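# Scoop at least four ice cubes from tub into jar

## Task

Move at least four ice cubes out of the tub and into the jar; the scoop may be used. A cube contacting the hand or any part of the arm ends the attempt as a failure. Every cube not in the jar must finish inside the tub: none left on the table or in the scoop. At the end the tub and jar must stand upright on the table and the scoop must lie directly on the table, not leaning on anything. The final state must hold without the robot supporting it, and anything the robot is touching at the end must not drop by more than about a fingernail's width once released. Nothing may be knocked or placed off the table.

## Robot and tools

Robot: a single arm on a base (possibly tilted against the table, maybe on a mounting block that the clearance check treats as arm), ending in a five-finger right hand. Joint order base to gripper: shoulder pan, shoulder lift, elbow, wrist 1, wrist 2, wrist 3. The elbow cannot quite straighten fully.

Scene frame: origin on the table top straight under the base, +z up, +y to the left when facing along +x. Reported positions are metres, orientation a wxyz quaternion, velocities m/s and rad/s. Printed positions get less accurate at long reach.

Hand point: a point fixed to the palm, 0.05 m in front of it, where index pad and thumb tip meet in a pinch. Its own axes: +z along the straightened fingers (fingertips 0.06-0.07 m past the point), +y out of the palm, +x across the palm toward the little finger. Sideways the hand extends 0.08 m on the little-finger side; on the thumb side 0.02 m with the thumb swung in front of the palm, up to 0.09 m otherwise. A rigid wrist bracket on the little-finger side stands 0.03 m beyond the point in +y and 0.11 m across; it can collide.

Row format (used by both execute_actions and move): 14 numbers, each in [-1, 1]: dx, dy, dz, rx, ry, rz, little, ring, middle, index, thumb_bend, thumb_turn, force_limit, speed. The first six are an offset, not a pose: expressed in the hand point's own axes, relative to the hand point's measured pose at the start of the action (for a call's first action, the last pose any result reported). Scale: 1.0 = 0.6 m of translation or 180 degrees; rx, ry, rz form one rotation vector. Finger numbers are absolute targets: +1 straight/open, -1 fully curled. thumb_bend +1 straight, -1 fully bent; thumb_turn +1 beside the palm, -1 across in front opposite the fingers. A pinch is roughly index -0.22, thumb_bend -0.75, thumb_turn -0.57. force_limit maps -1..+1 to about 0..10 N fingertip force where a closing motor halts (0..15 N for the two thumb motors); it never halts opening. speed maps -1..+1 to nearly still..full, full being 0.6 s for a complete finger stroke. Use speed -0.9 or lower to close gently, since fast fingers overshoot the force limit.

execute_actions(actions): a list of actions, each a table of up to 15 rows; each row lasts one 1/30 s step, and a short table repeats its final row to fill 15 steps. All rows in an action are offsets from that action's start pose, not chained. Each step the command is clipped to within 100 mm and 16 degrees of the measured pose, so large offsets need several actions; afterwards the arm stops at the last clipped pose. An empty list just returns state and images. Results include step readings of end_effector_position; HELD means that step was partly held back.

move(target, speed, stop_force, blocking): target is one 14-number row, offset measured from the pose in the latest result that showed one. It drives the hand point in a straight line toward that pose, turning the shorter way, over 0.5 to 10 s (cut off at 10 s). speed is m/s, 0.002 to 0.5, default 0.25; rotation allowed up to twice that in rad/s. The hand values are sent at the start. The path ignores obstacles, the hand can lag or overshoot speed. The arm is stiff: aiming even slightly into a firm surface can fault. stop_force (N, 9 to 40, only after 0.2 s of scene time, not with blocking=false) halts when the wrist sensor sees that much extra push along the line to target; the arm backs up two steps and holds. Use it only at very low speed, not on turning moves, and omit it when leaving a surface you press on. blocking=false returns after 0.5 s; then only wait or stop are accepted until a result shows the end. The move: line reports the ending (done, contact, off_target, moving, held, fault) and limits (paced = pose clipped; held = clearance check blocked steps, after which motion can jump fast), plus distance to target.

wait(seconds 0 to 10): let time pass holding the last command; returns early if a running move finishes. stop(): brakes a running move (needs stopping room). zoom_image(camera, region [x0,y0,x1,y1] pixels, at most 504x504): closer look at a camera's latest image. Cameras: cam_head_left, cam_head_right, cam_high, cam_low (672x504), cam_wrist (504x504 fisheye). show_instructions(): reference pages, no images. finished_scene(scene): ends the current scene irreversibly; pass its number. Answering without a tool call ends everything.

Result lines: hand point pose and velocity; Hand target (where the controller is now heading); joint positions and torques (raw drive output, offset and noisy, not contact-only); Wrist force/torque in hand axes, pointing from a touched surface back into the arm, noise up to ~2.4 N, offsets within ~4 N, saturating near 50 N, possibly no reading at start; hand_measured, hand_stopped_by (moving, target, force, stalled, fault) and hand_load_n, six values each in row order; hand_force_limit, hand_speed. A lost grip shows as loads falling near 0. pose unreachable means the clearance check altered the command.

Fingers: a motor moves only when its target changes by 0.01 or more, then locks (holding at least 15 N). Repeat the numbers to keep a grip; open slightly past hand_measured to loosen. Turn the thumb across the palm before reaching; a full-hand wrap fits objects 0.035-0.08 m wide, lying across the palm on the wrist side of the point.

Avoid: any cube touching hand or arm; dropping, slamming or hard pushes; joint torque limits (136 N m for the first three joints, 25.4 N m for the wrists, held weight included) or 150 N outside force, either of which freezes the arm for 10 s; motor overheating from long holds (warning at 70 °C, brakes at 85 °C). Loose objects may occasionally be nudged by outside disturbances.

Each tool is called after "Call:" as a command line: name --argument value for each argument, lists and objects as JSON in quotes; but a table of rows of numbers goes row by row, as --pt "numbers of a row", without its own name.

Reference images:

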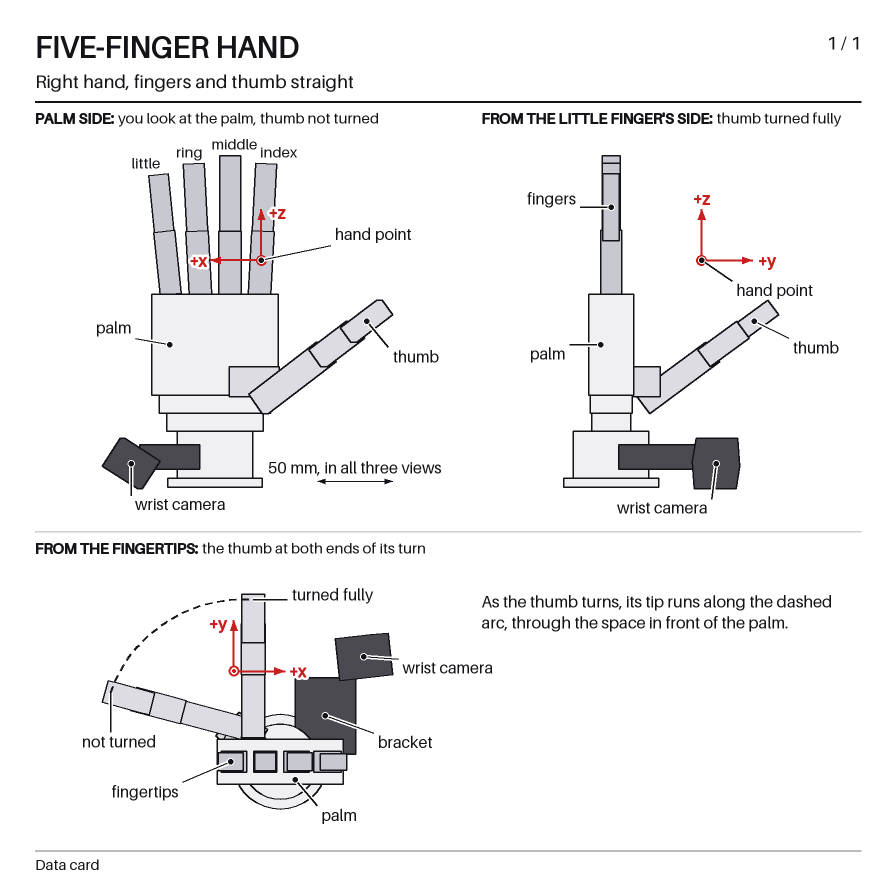

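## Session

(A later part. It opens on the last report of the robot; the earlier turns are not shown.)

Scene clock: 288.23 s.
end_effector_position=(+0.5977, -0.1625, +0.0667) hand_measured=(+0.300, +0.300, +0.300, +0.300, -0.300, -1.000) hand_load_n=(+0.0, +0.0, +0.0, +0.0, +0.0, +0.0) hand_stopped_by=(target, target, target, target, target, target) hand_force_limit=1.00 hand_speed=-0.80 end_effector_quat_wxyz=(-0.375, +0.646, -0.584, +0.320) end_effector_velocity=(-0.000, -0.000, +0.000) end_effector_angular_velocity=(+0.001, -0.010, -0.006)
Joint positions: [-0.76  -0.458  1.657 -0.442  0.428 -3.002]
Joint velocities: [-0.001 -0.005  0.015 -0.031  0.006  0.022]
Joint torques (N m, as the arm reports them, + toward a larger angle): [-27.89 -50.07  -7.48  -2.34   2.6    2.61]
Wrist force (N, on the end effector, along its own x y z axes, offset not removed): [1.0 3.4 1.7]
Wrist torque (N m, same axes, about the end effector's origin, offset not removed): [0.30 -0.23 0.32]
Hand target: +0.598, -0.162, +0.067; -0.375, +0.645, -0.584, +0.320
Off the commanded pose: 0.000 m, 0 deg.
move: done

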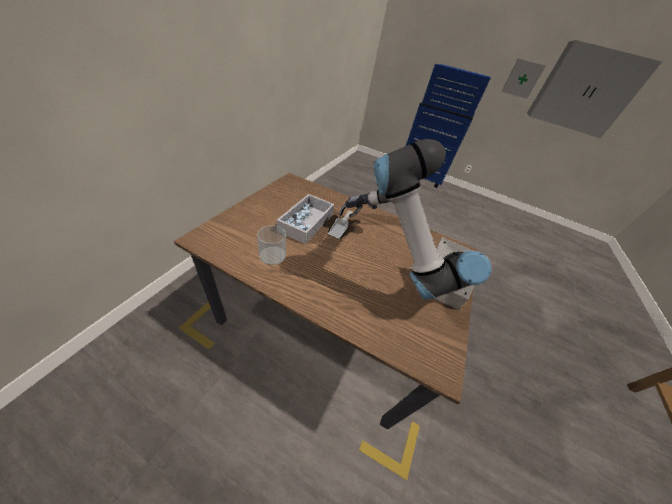

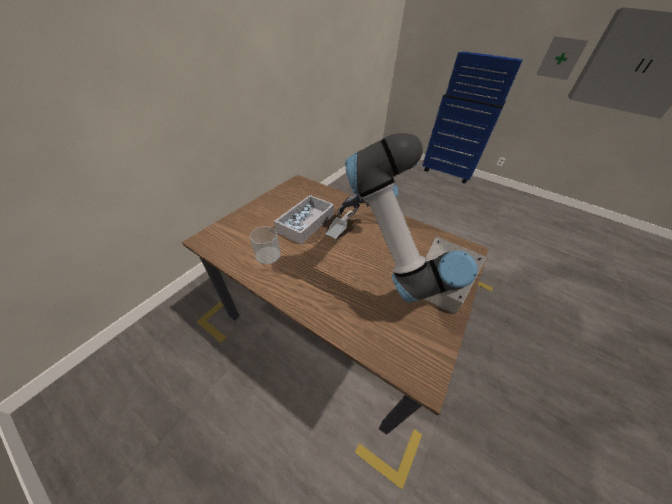

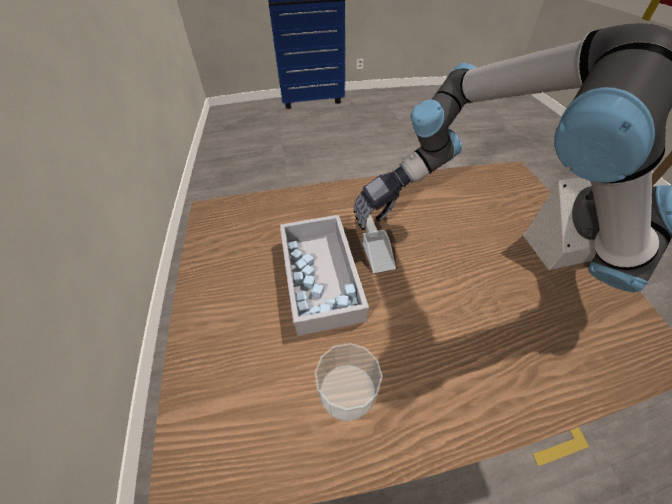

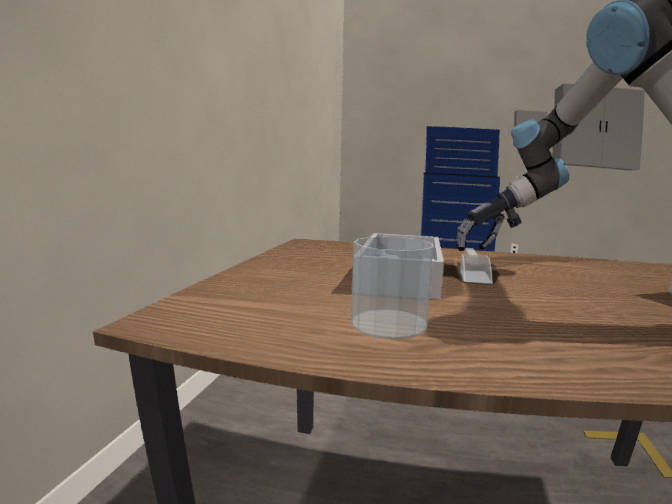

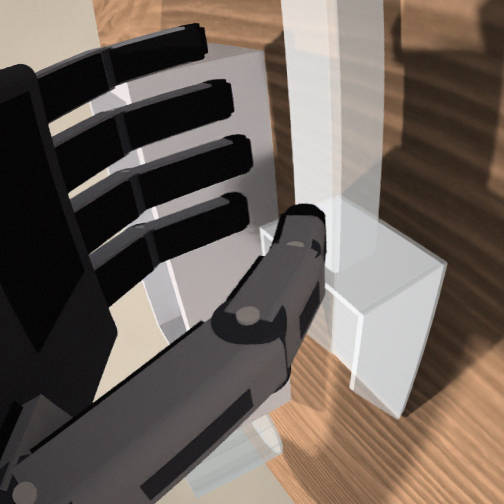

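Call:
move --target '[0,0,0,0,0,0,-1,-1,0.3,0.3,-0.3,-1,1,0]'

Call:
move --target '[0.013,0.047,0.04,0,0,0,-1,-1,0.3,0.3,-0.3,-1,1,0]' --speed 0.03

Call:
move --target '[0,0,0,0,0,0,-1,-1,-0.8,-0.8,-0.4,-1,1,-0.8]'

Call:
move --target '[0,-0.2,-0.12,0,0,0,-1,-1,-0.8,-0.8,-0.4,-1,1,-0.8]' --speed 0.1

Call:
zoom_image --camera "cam_low" --region '[420, 130, 580, 250]'

Call:
zoom_image --camera "cam_head_left" --region '[300, 160, 400, 240]'

Scene clock: 305.70 s.
end_effector_position=(+0.5977, -0.1624, +0.0667) hand_measured=(-1.000, -1.000, +0.300, +0.300, -0.300, -1.000) hand_load_n=(+0.0, +0.0, +0.0, +0.0, +0.0, +0.0) hand_stopped_by=(target, target, target, target, target, target) hand_force_limit=1.00 hand_speed=0.00 end_effector_quat_wxyz=(-0.375, +0.646, -0.584, +0.320) end_effector_velocity=(-0.000, +0.000, +0.000) end_effector_angular_velocity=(+0.001, -0.000, -0.001)
Joint positions: [-0.76  -0.458  1.657 -0.442  0.428 -3.002]
Joint velocities: [-0.    -0.001  0.002 -0.     0.001  0.   ]
Joint torques (N m, as the arm reports them, + toward a larger angle): [-41.56 -20.79 -19.8    2.2   -2.52  -2.5 ]
Wrist force (N, on the end effector, along its own x y z axes, offset not removed): [1.7 4.3 0.8]
Wrist torque (N m, same axes, about the end effector's origin, offset not removed): [0.51 -0.19 0.39]
Hand target: +0.598, -0.162, +0.067; -0.375, +0.646, -0.584, +0.320
Off the commanded pose: 0.000 m, 0 deg.
move: done

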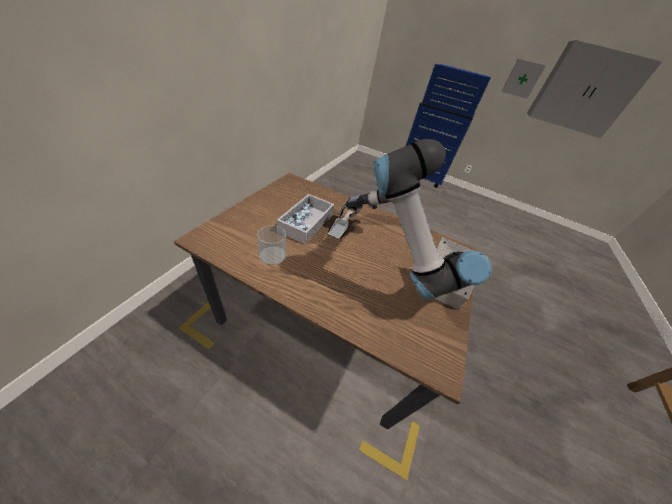

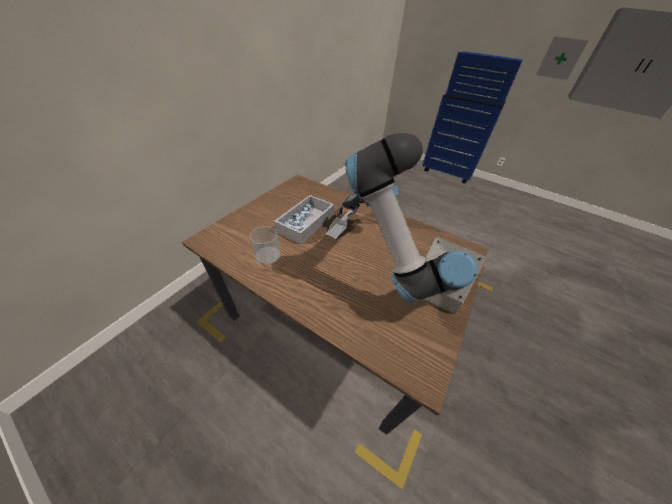

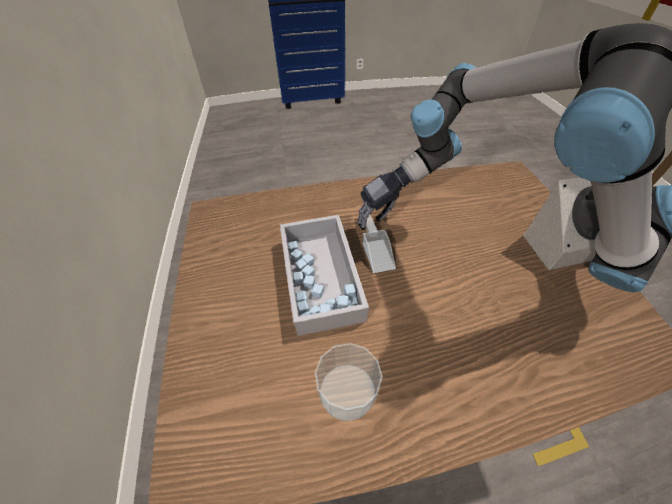

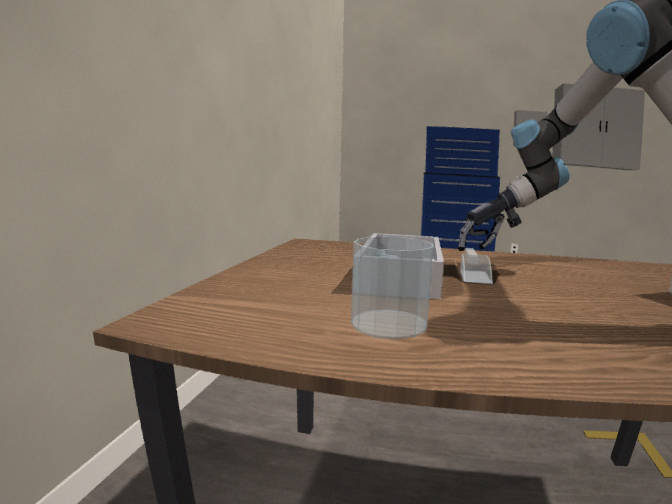

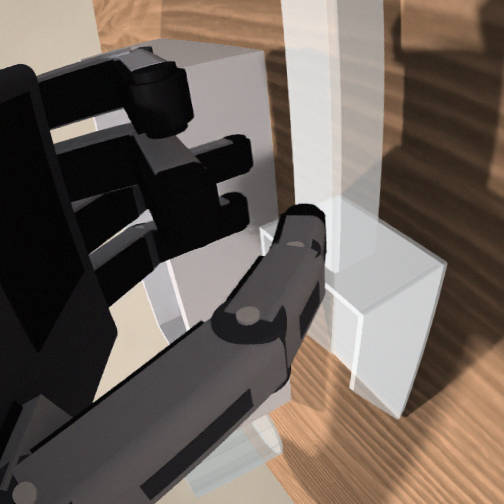

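Scene clock: 307.27 s.
end_effector_position=(+0.6045, -0.1685, +0.0300) hand_measured=(-1.000, -1.000, +0.300, +0.300, -0.300, -1.000) hand_load_n=(+0.0, +0.0, +0.0, +0.0, +0.0, +0.0) hand_stopped_by=(target, target, target, target, target, target) hand_force_limit=1.00 hand_speed=0.00 end_effector_quat_wxyz=(-0.375, +0.646, -0.584, +0.320) end_effector_velocity=(-0.000, -0.000, -0.002) end_effector_angular_velocity=(+0.001, +0.001, -0.000)
Joint positions: [-0.715 -0.407  1.653 -0.553  0.462 -2.932]
Joint velocities: [ 0.002  0.003  0.001 -0.005  0.001  0.003]
Joint torques (N m, as the arm reports them, + toward a larger angle): [-28.2  -21.74 -18.49  -2.16   2.8    2.56]
Wrist force (N, on the end effector, along its own x y z axes, offset not removed): [1.3 2.7 -1.7]
Wrist torque (N m, same axes, about the end effector's origin, offset not removed): [0.40 -0.08 0.28]
Hand target: +0.604, -0.169, +0.030; -0.375, +0.646, -0.584, +0.320
Off the commanded pose: 0.000 m, 0 deg.
move: done

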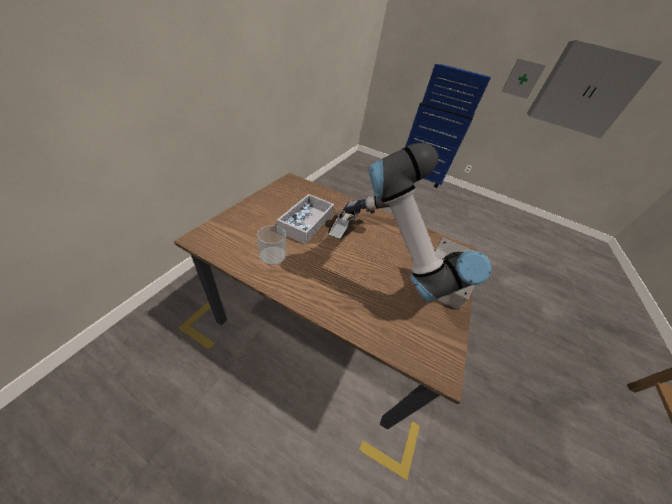

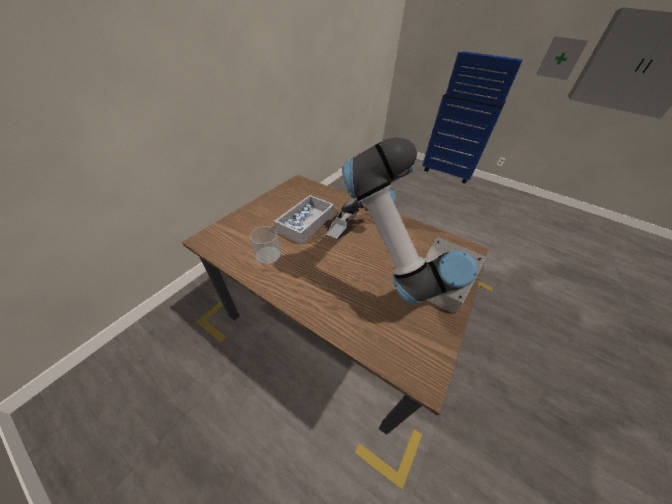

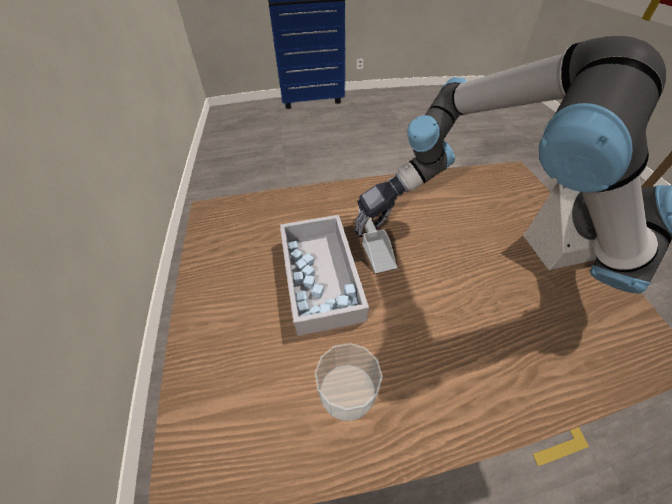

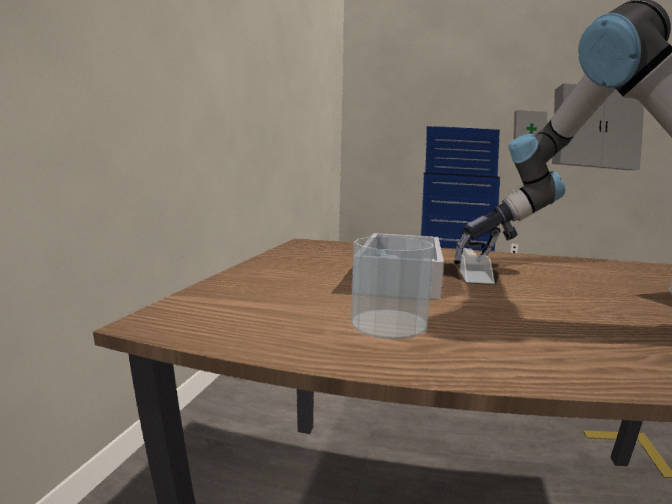

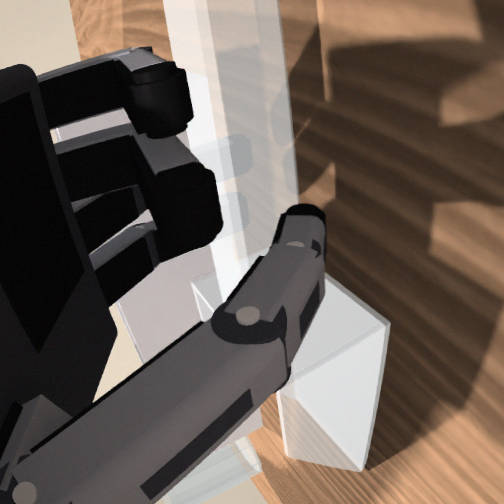

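Scene clock: 308.33 s.
end_effector_position=(+0.6045, -0.1685, +0.0300) hand_measured=(-1.000, -1.000, +0.044, +0.040, -0.394, -1.000) hand_load_n=(+0.0, +0.0, +10.0, +10.5, +9.5, -2.0) hand_stopped_by=(target, target, force, force, target, target) hand_force_limit=1.00 hand_speed=-0.80 end_effector_quat_wxyz=(-0.375, +0.646, -0.584, +0.320) end_effector_velocity=(-0.000, +0.000, -0.000) end_effector_angular_velocity=(+0.001, +0.001, -0.001)
Joint positions: [-0.715 -0.406  1.653 -0.553  0.462 -2.932]
Joint velocities: [-0.     0.     0.001  0.     0.     0.   ]
Joint torques (N m, as the arm reports them, + toward a larger angle): [-41.56 -49.82 -16.15   2.01  -1.11  -2.86]
Wrist force (N, on the end effector, along its own x y z axes, offset not removed): [0.4 -2.6 -2.0]
Wrist torque (N m, same axes, about the end effector's origin, offset not removed): [-0.06 0.01 0.14]
Hand target: +0.604, -0.169, +0.030; -0.375, +0.646, -0.584, +0.320
Off the commanded pose: 0.000 m, 0 deg.
move: done

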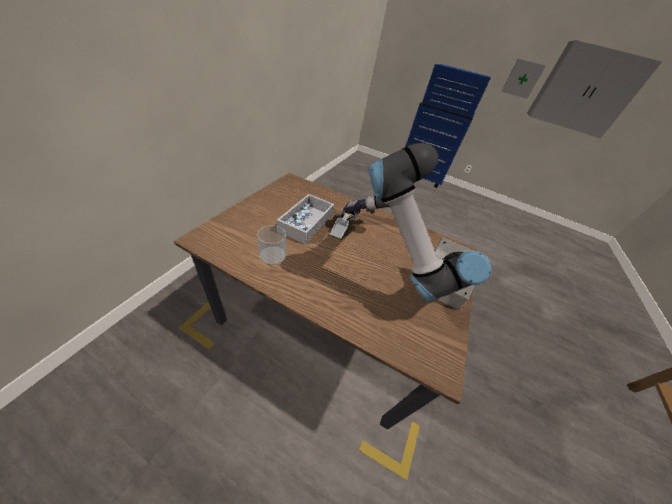

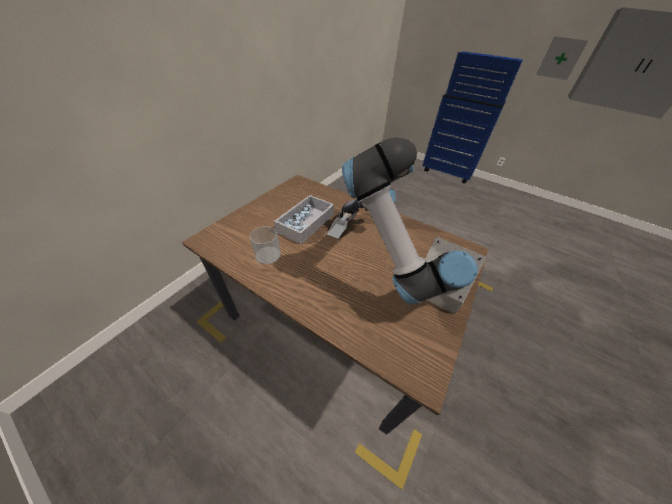

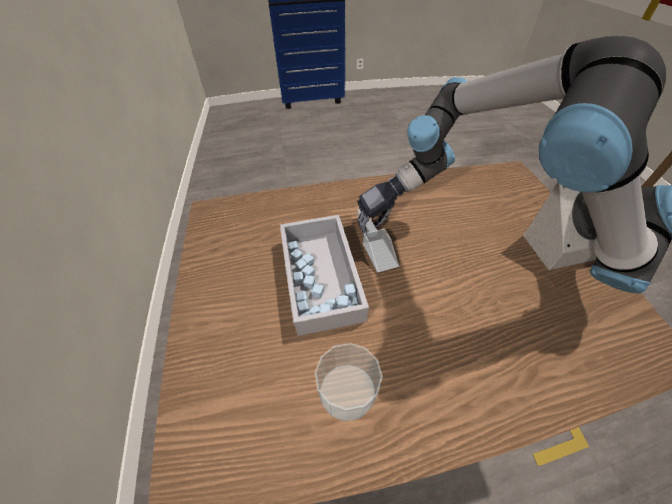

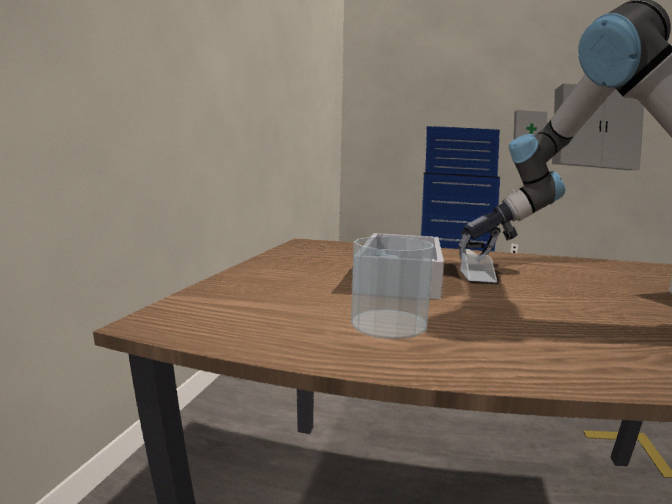

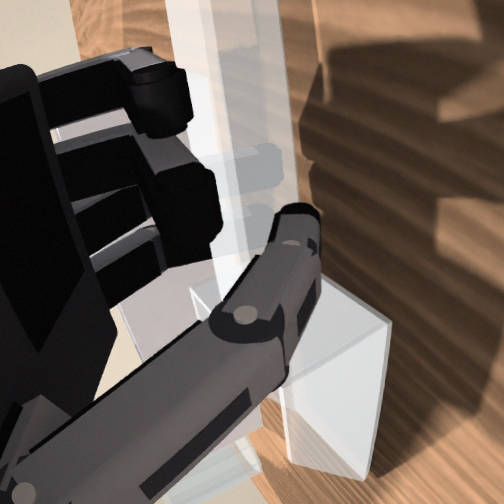

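Scene clock: 310.17 s.
end_effector_position=(+0.6049, -0.1721, +0.1699) hand_measured=(-1.000, -1.000, +0.044, +0.040, -0.392, -1.000) hand_load_n=(+0.0, +0.0, +8.0, +9.0, +13.0, -1.5) hand_stopped_by=(target, target, force, force, target, target) hand_force_limit=1.00 hand_speed=-0.80 end_effector_quat_wxyz=(-0.375, +0.646, -0.584, +0.320) end_effector_velocity=(-0.001, -0.001, +0.001) end_effector_angular_velocity=(+0.002, +0.002, -0.003)
Joint positions: [-0.863 -0.501  1.498 -0.055  0.36  -3.202]
Joint velocities: [-0.003  0.002 -0.003  0.01   0.    -0.006]
Joint torques (N m, as the arm reports them, + toward a larger angle): [-41.74 -21.47 -21.38   2.73  -2.78  -2.68]
Wrist force (N, on the end effector, along its own x y z axes, offset not removed): [1.9 2.3 2.3]
Wrist torque (N m, same axes, about the end effector's origin, offset not removed): [0.01 -0.22 0.04]
Hand target: +0.605, -0.172, +0.170; -0.375, +0.646, -0.584, +0.320
Off the commanded pose: 0.000 m, 0 deg.
move: done

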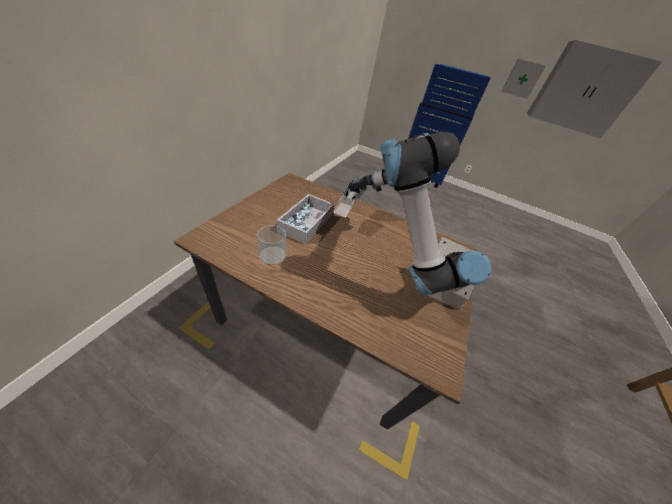

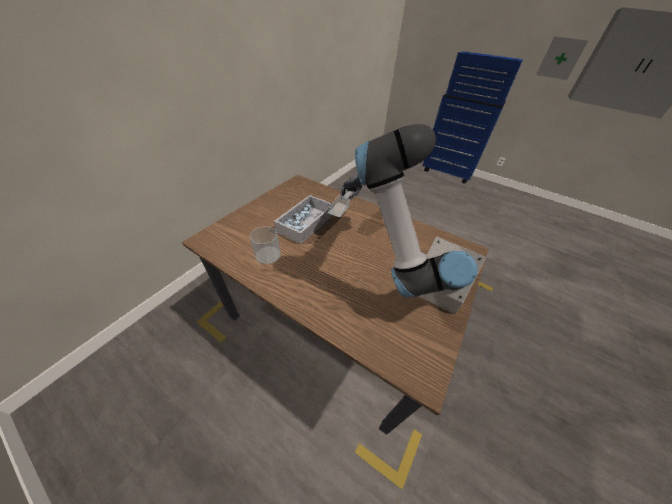

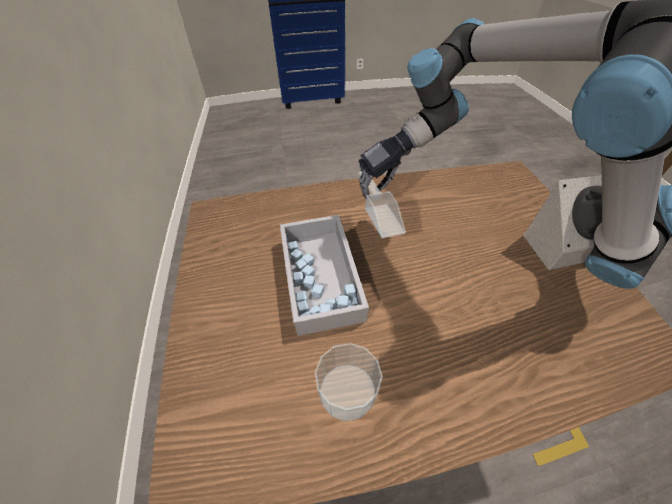

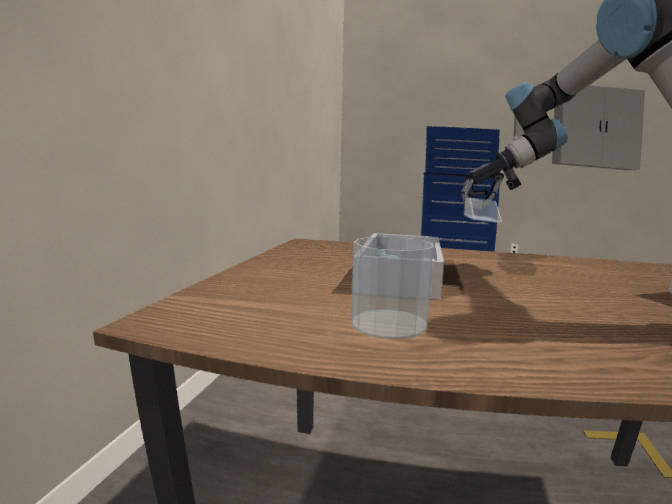

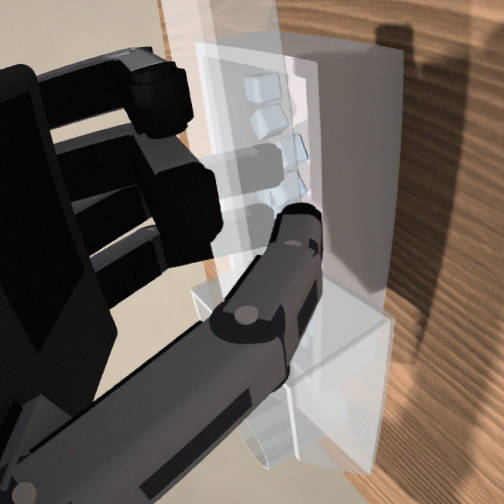

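Region (420, 130, 580, 250) of cam_low's 672x504 image, scaled by 3.150, with more detail than that image has; it fills the top 378 rows of this view, and the rest is white.

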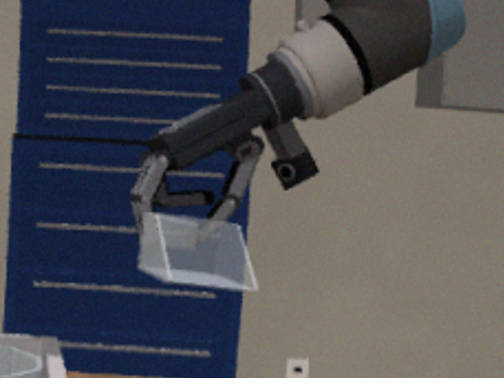

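Region (300, 160, 400, 240) of cam_head_left's 672x504 image, scaled by 5.040, with more detail than that image has; it fills the top 403 rows of this view, and the rest is white.

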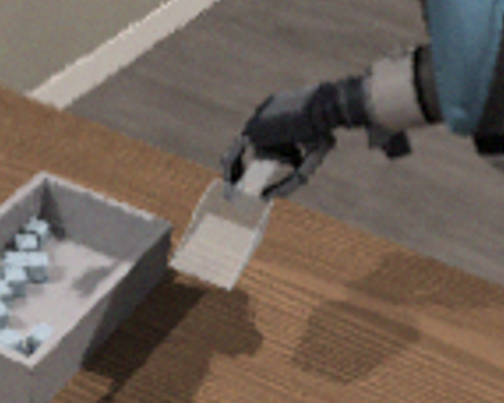

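Call:
move --target '[0,-0.12,0.2,-0.04,0.12,0.072,-1,-1,-0.8,-0.8,-0.4,-1,1,-0.8]' --speed 0.12

Call:
move --target '[0,0.05,0.04,0,0.095,-0.123,-1,-1,-0.8,-0.8,-0.4,-1,1,-0.8]' --speed 0.1

Call:
zoom_image --camera "cam_head_left" --region '[250, 160, 390, 270]'

Call:
zoom_image --camera "cam_high" --region '[250, 150, 430, 340]'

Call:
zoom_image --camera "cam_low" --region '[350, 160, 510, 280]'

Scene clock: 323.77 s.
end_effector_position=(+0.7439, -0.1558, +0.1699) hand_measured=(-1.000, -1.000, +0.044, +0.040, -0.392, -1.000) hand_load_n=(+0.0, +0.0, +8.0, +9.5, +13.0, -1.5) hand_stopped_by=(target, target, force, force, target, target) hand_force_limit=1.00 hand_speed=-0.80 end_effector_quat_wxyz=(+0.252, -0.527, +0.730, -0.354) end_effector_velocity=(+0.001, -0.000, +0.000) end_effector_angular_velocity=(+0.001, +0.004, -0.005)
Joint positions: [-0.607 -0.451  1.068  0.322  0.872 -2.849]
Joint velocities: [ 0.002  0.005 -0.012  0.013  0.004  0.   ]
Joint torques (N m, as the arm reports them, + toward a larger angle): [-35.33 -24.58 -21.24   2.6    2.95   2.38]
Wrist force (N, on the end effector, along its own x y z axes, offset not removed): [1.1 1.5 2.8]
Wrist torque (N m, same axes, about the end effector's origin, offset not removed): [-0.05 -0.12 -0.05]
Hand target: +0.744, -0.156, +0.170; +0.252, -0.527, +0.731, -0.354
Off the commanded pose: 0.000 m, 0 deg.
move: done

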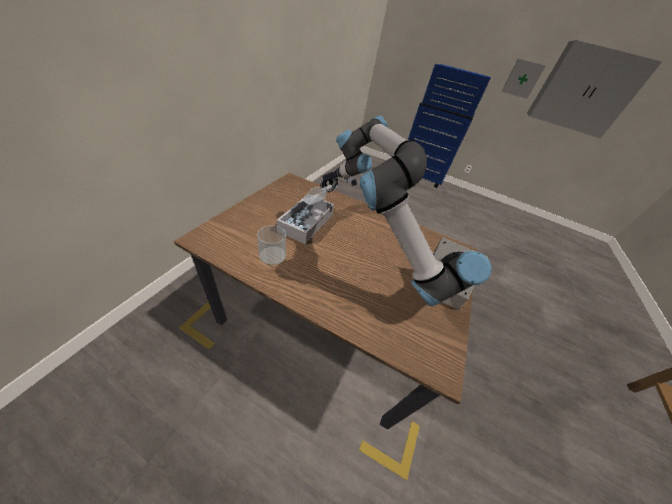

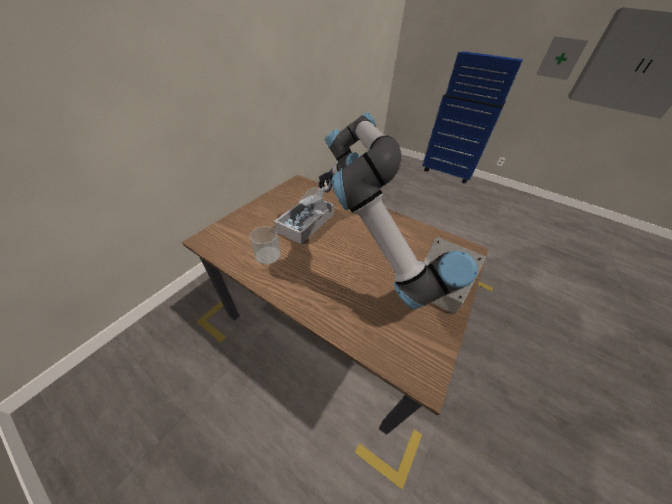

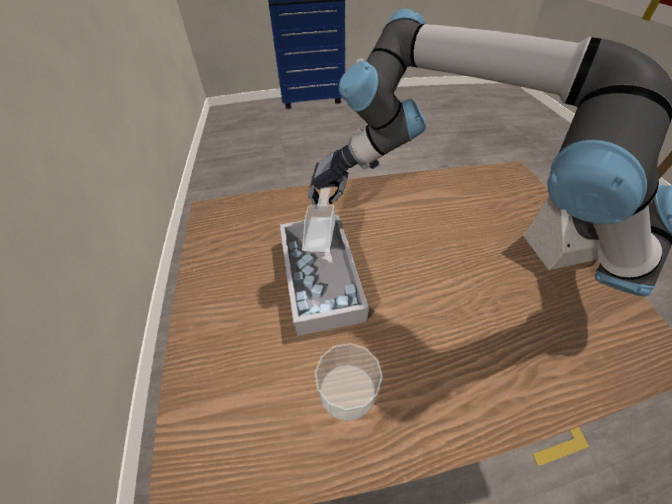

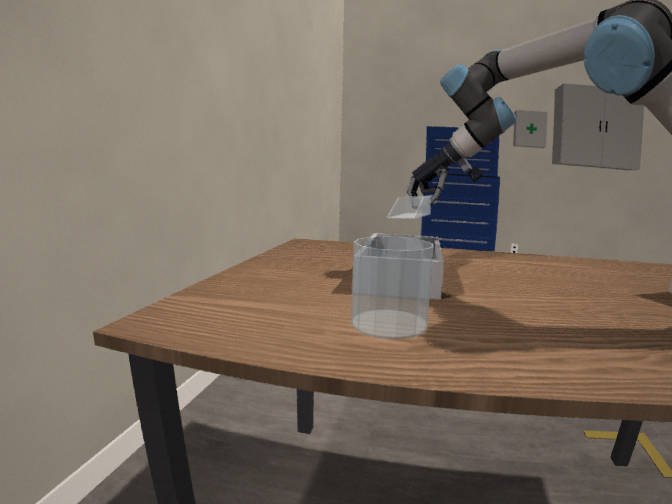

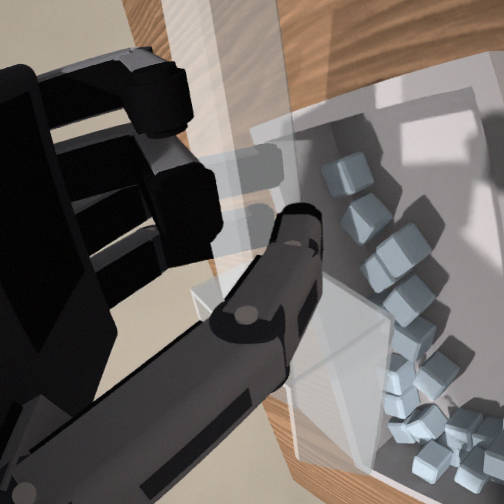

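Scene clock: 326.53 s.
end_effector_position=(+0.7439, -0.1558, +0.1316) hand_measured=(-1.000, -1.000, +0.044, +0.040, -0.392, -1.000) hand_load_n=(+0.0, +0.0, +8.0, +9.5, +13.0, -1.5) hand_stopped_by=(target, target, force, force, target, target) hand_force_limit=1.00 hand_speed=-0.80 end_effector_quat_wxyz=(-0.069, +0.599, -0.645, +0.469) end_effector_velocity=(+0.000, +0.000, -0.001) end_effector_angular_velocity=(-0.008, +0.003, +0.000)
Joint positions: [-0.444 -0.508  1.09   0.339  1.262 -3.114]
Joint velocities: [ 0.004 -0.001 -0.    -0.     0.008 -0.004]
Joint torques (N m, as the arm reports them, + toward a larger angle): [-37.4  -54.4   -7.01  -2.05   3.44  -2.66]
Wrist force (N, on the end effector, along its own x y z axes, offset not removed): [0.8 1.3 0.7]
Wrist torque (N m, same axes, about the end effector's origin, offset not removed): [0.15 -0.10 -0.01]
Hand target: +0.744, -0.156, +0.132; -0.069, +0.599, -0.645, +0.469
Off the commanded pose: 0.000 m, 0 deg.
move: done

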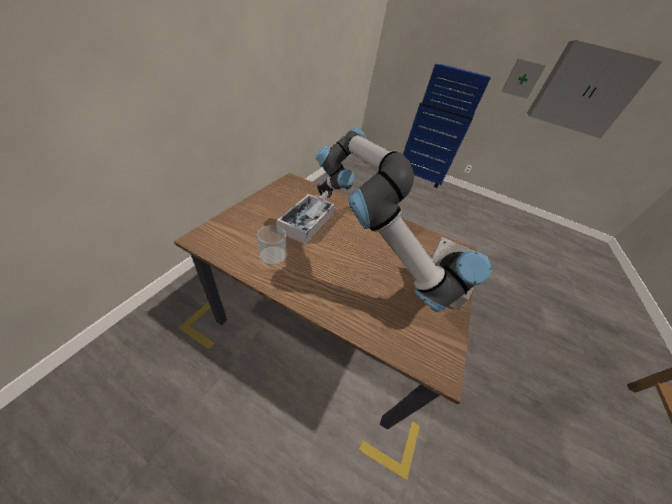

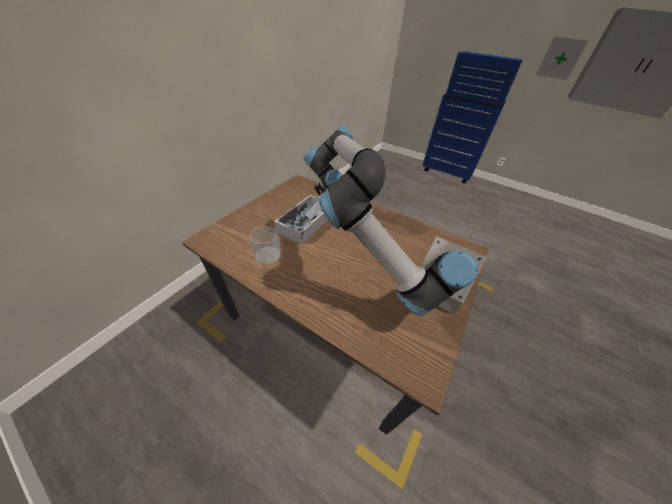

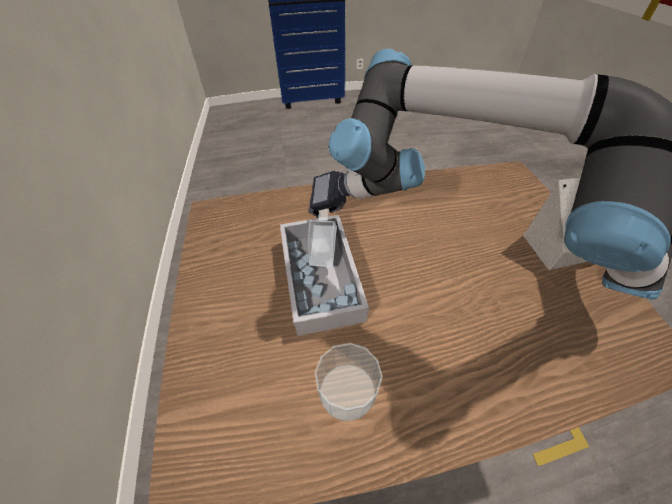

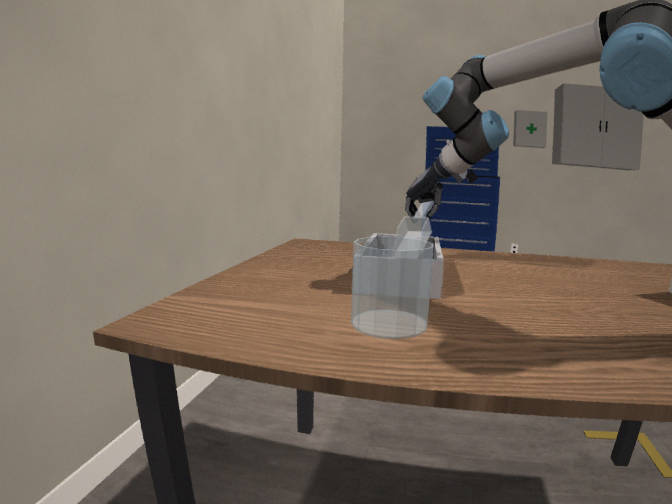

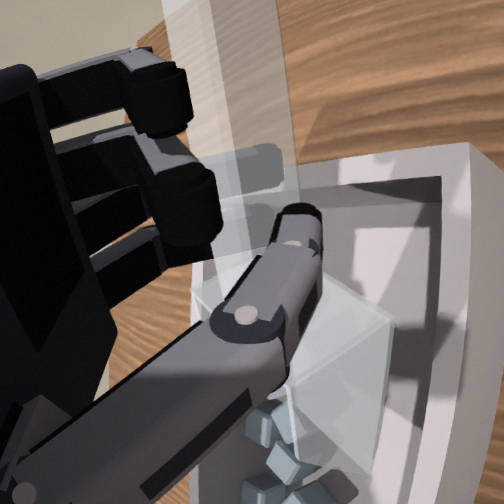

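Region (250, 160, 390, 270) of cam_head_left's 672x504 image, scaled by 3.600, with more detail than that image has; it fills the top 396 rows of this view, and the rest is white.

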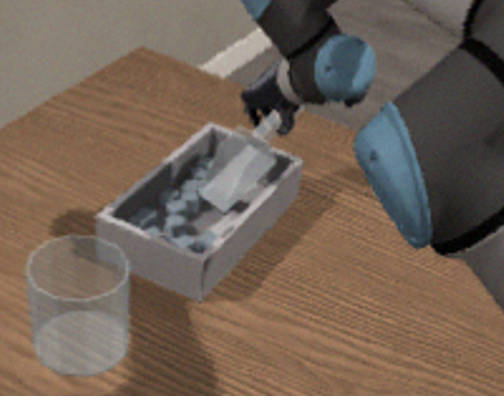

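Region (250, 150, 430, 340) of cam_high's 672x504 image, scaled by 2.653, with more detail than that image has; it fills the left 477 columns of this view, and the rest is white.

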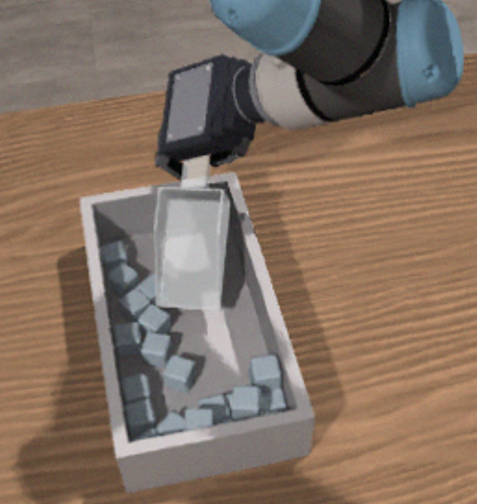

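Region (350, 160, 510, 280) of cam_low's 672x504 image, scaled by 3.150, with more detail than that image has; it fills the top 378 rows of this view, and the rest is white.

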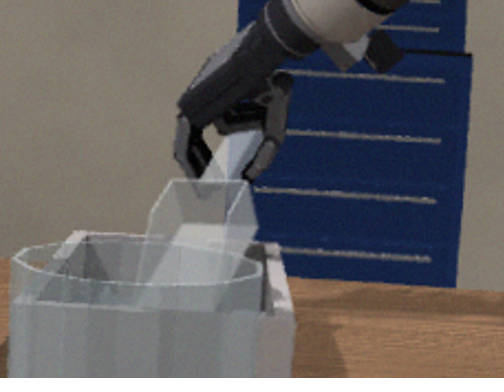

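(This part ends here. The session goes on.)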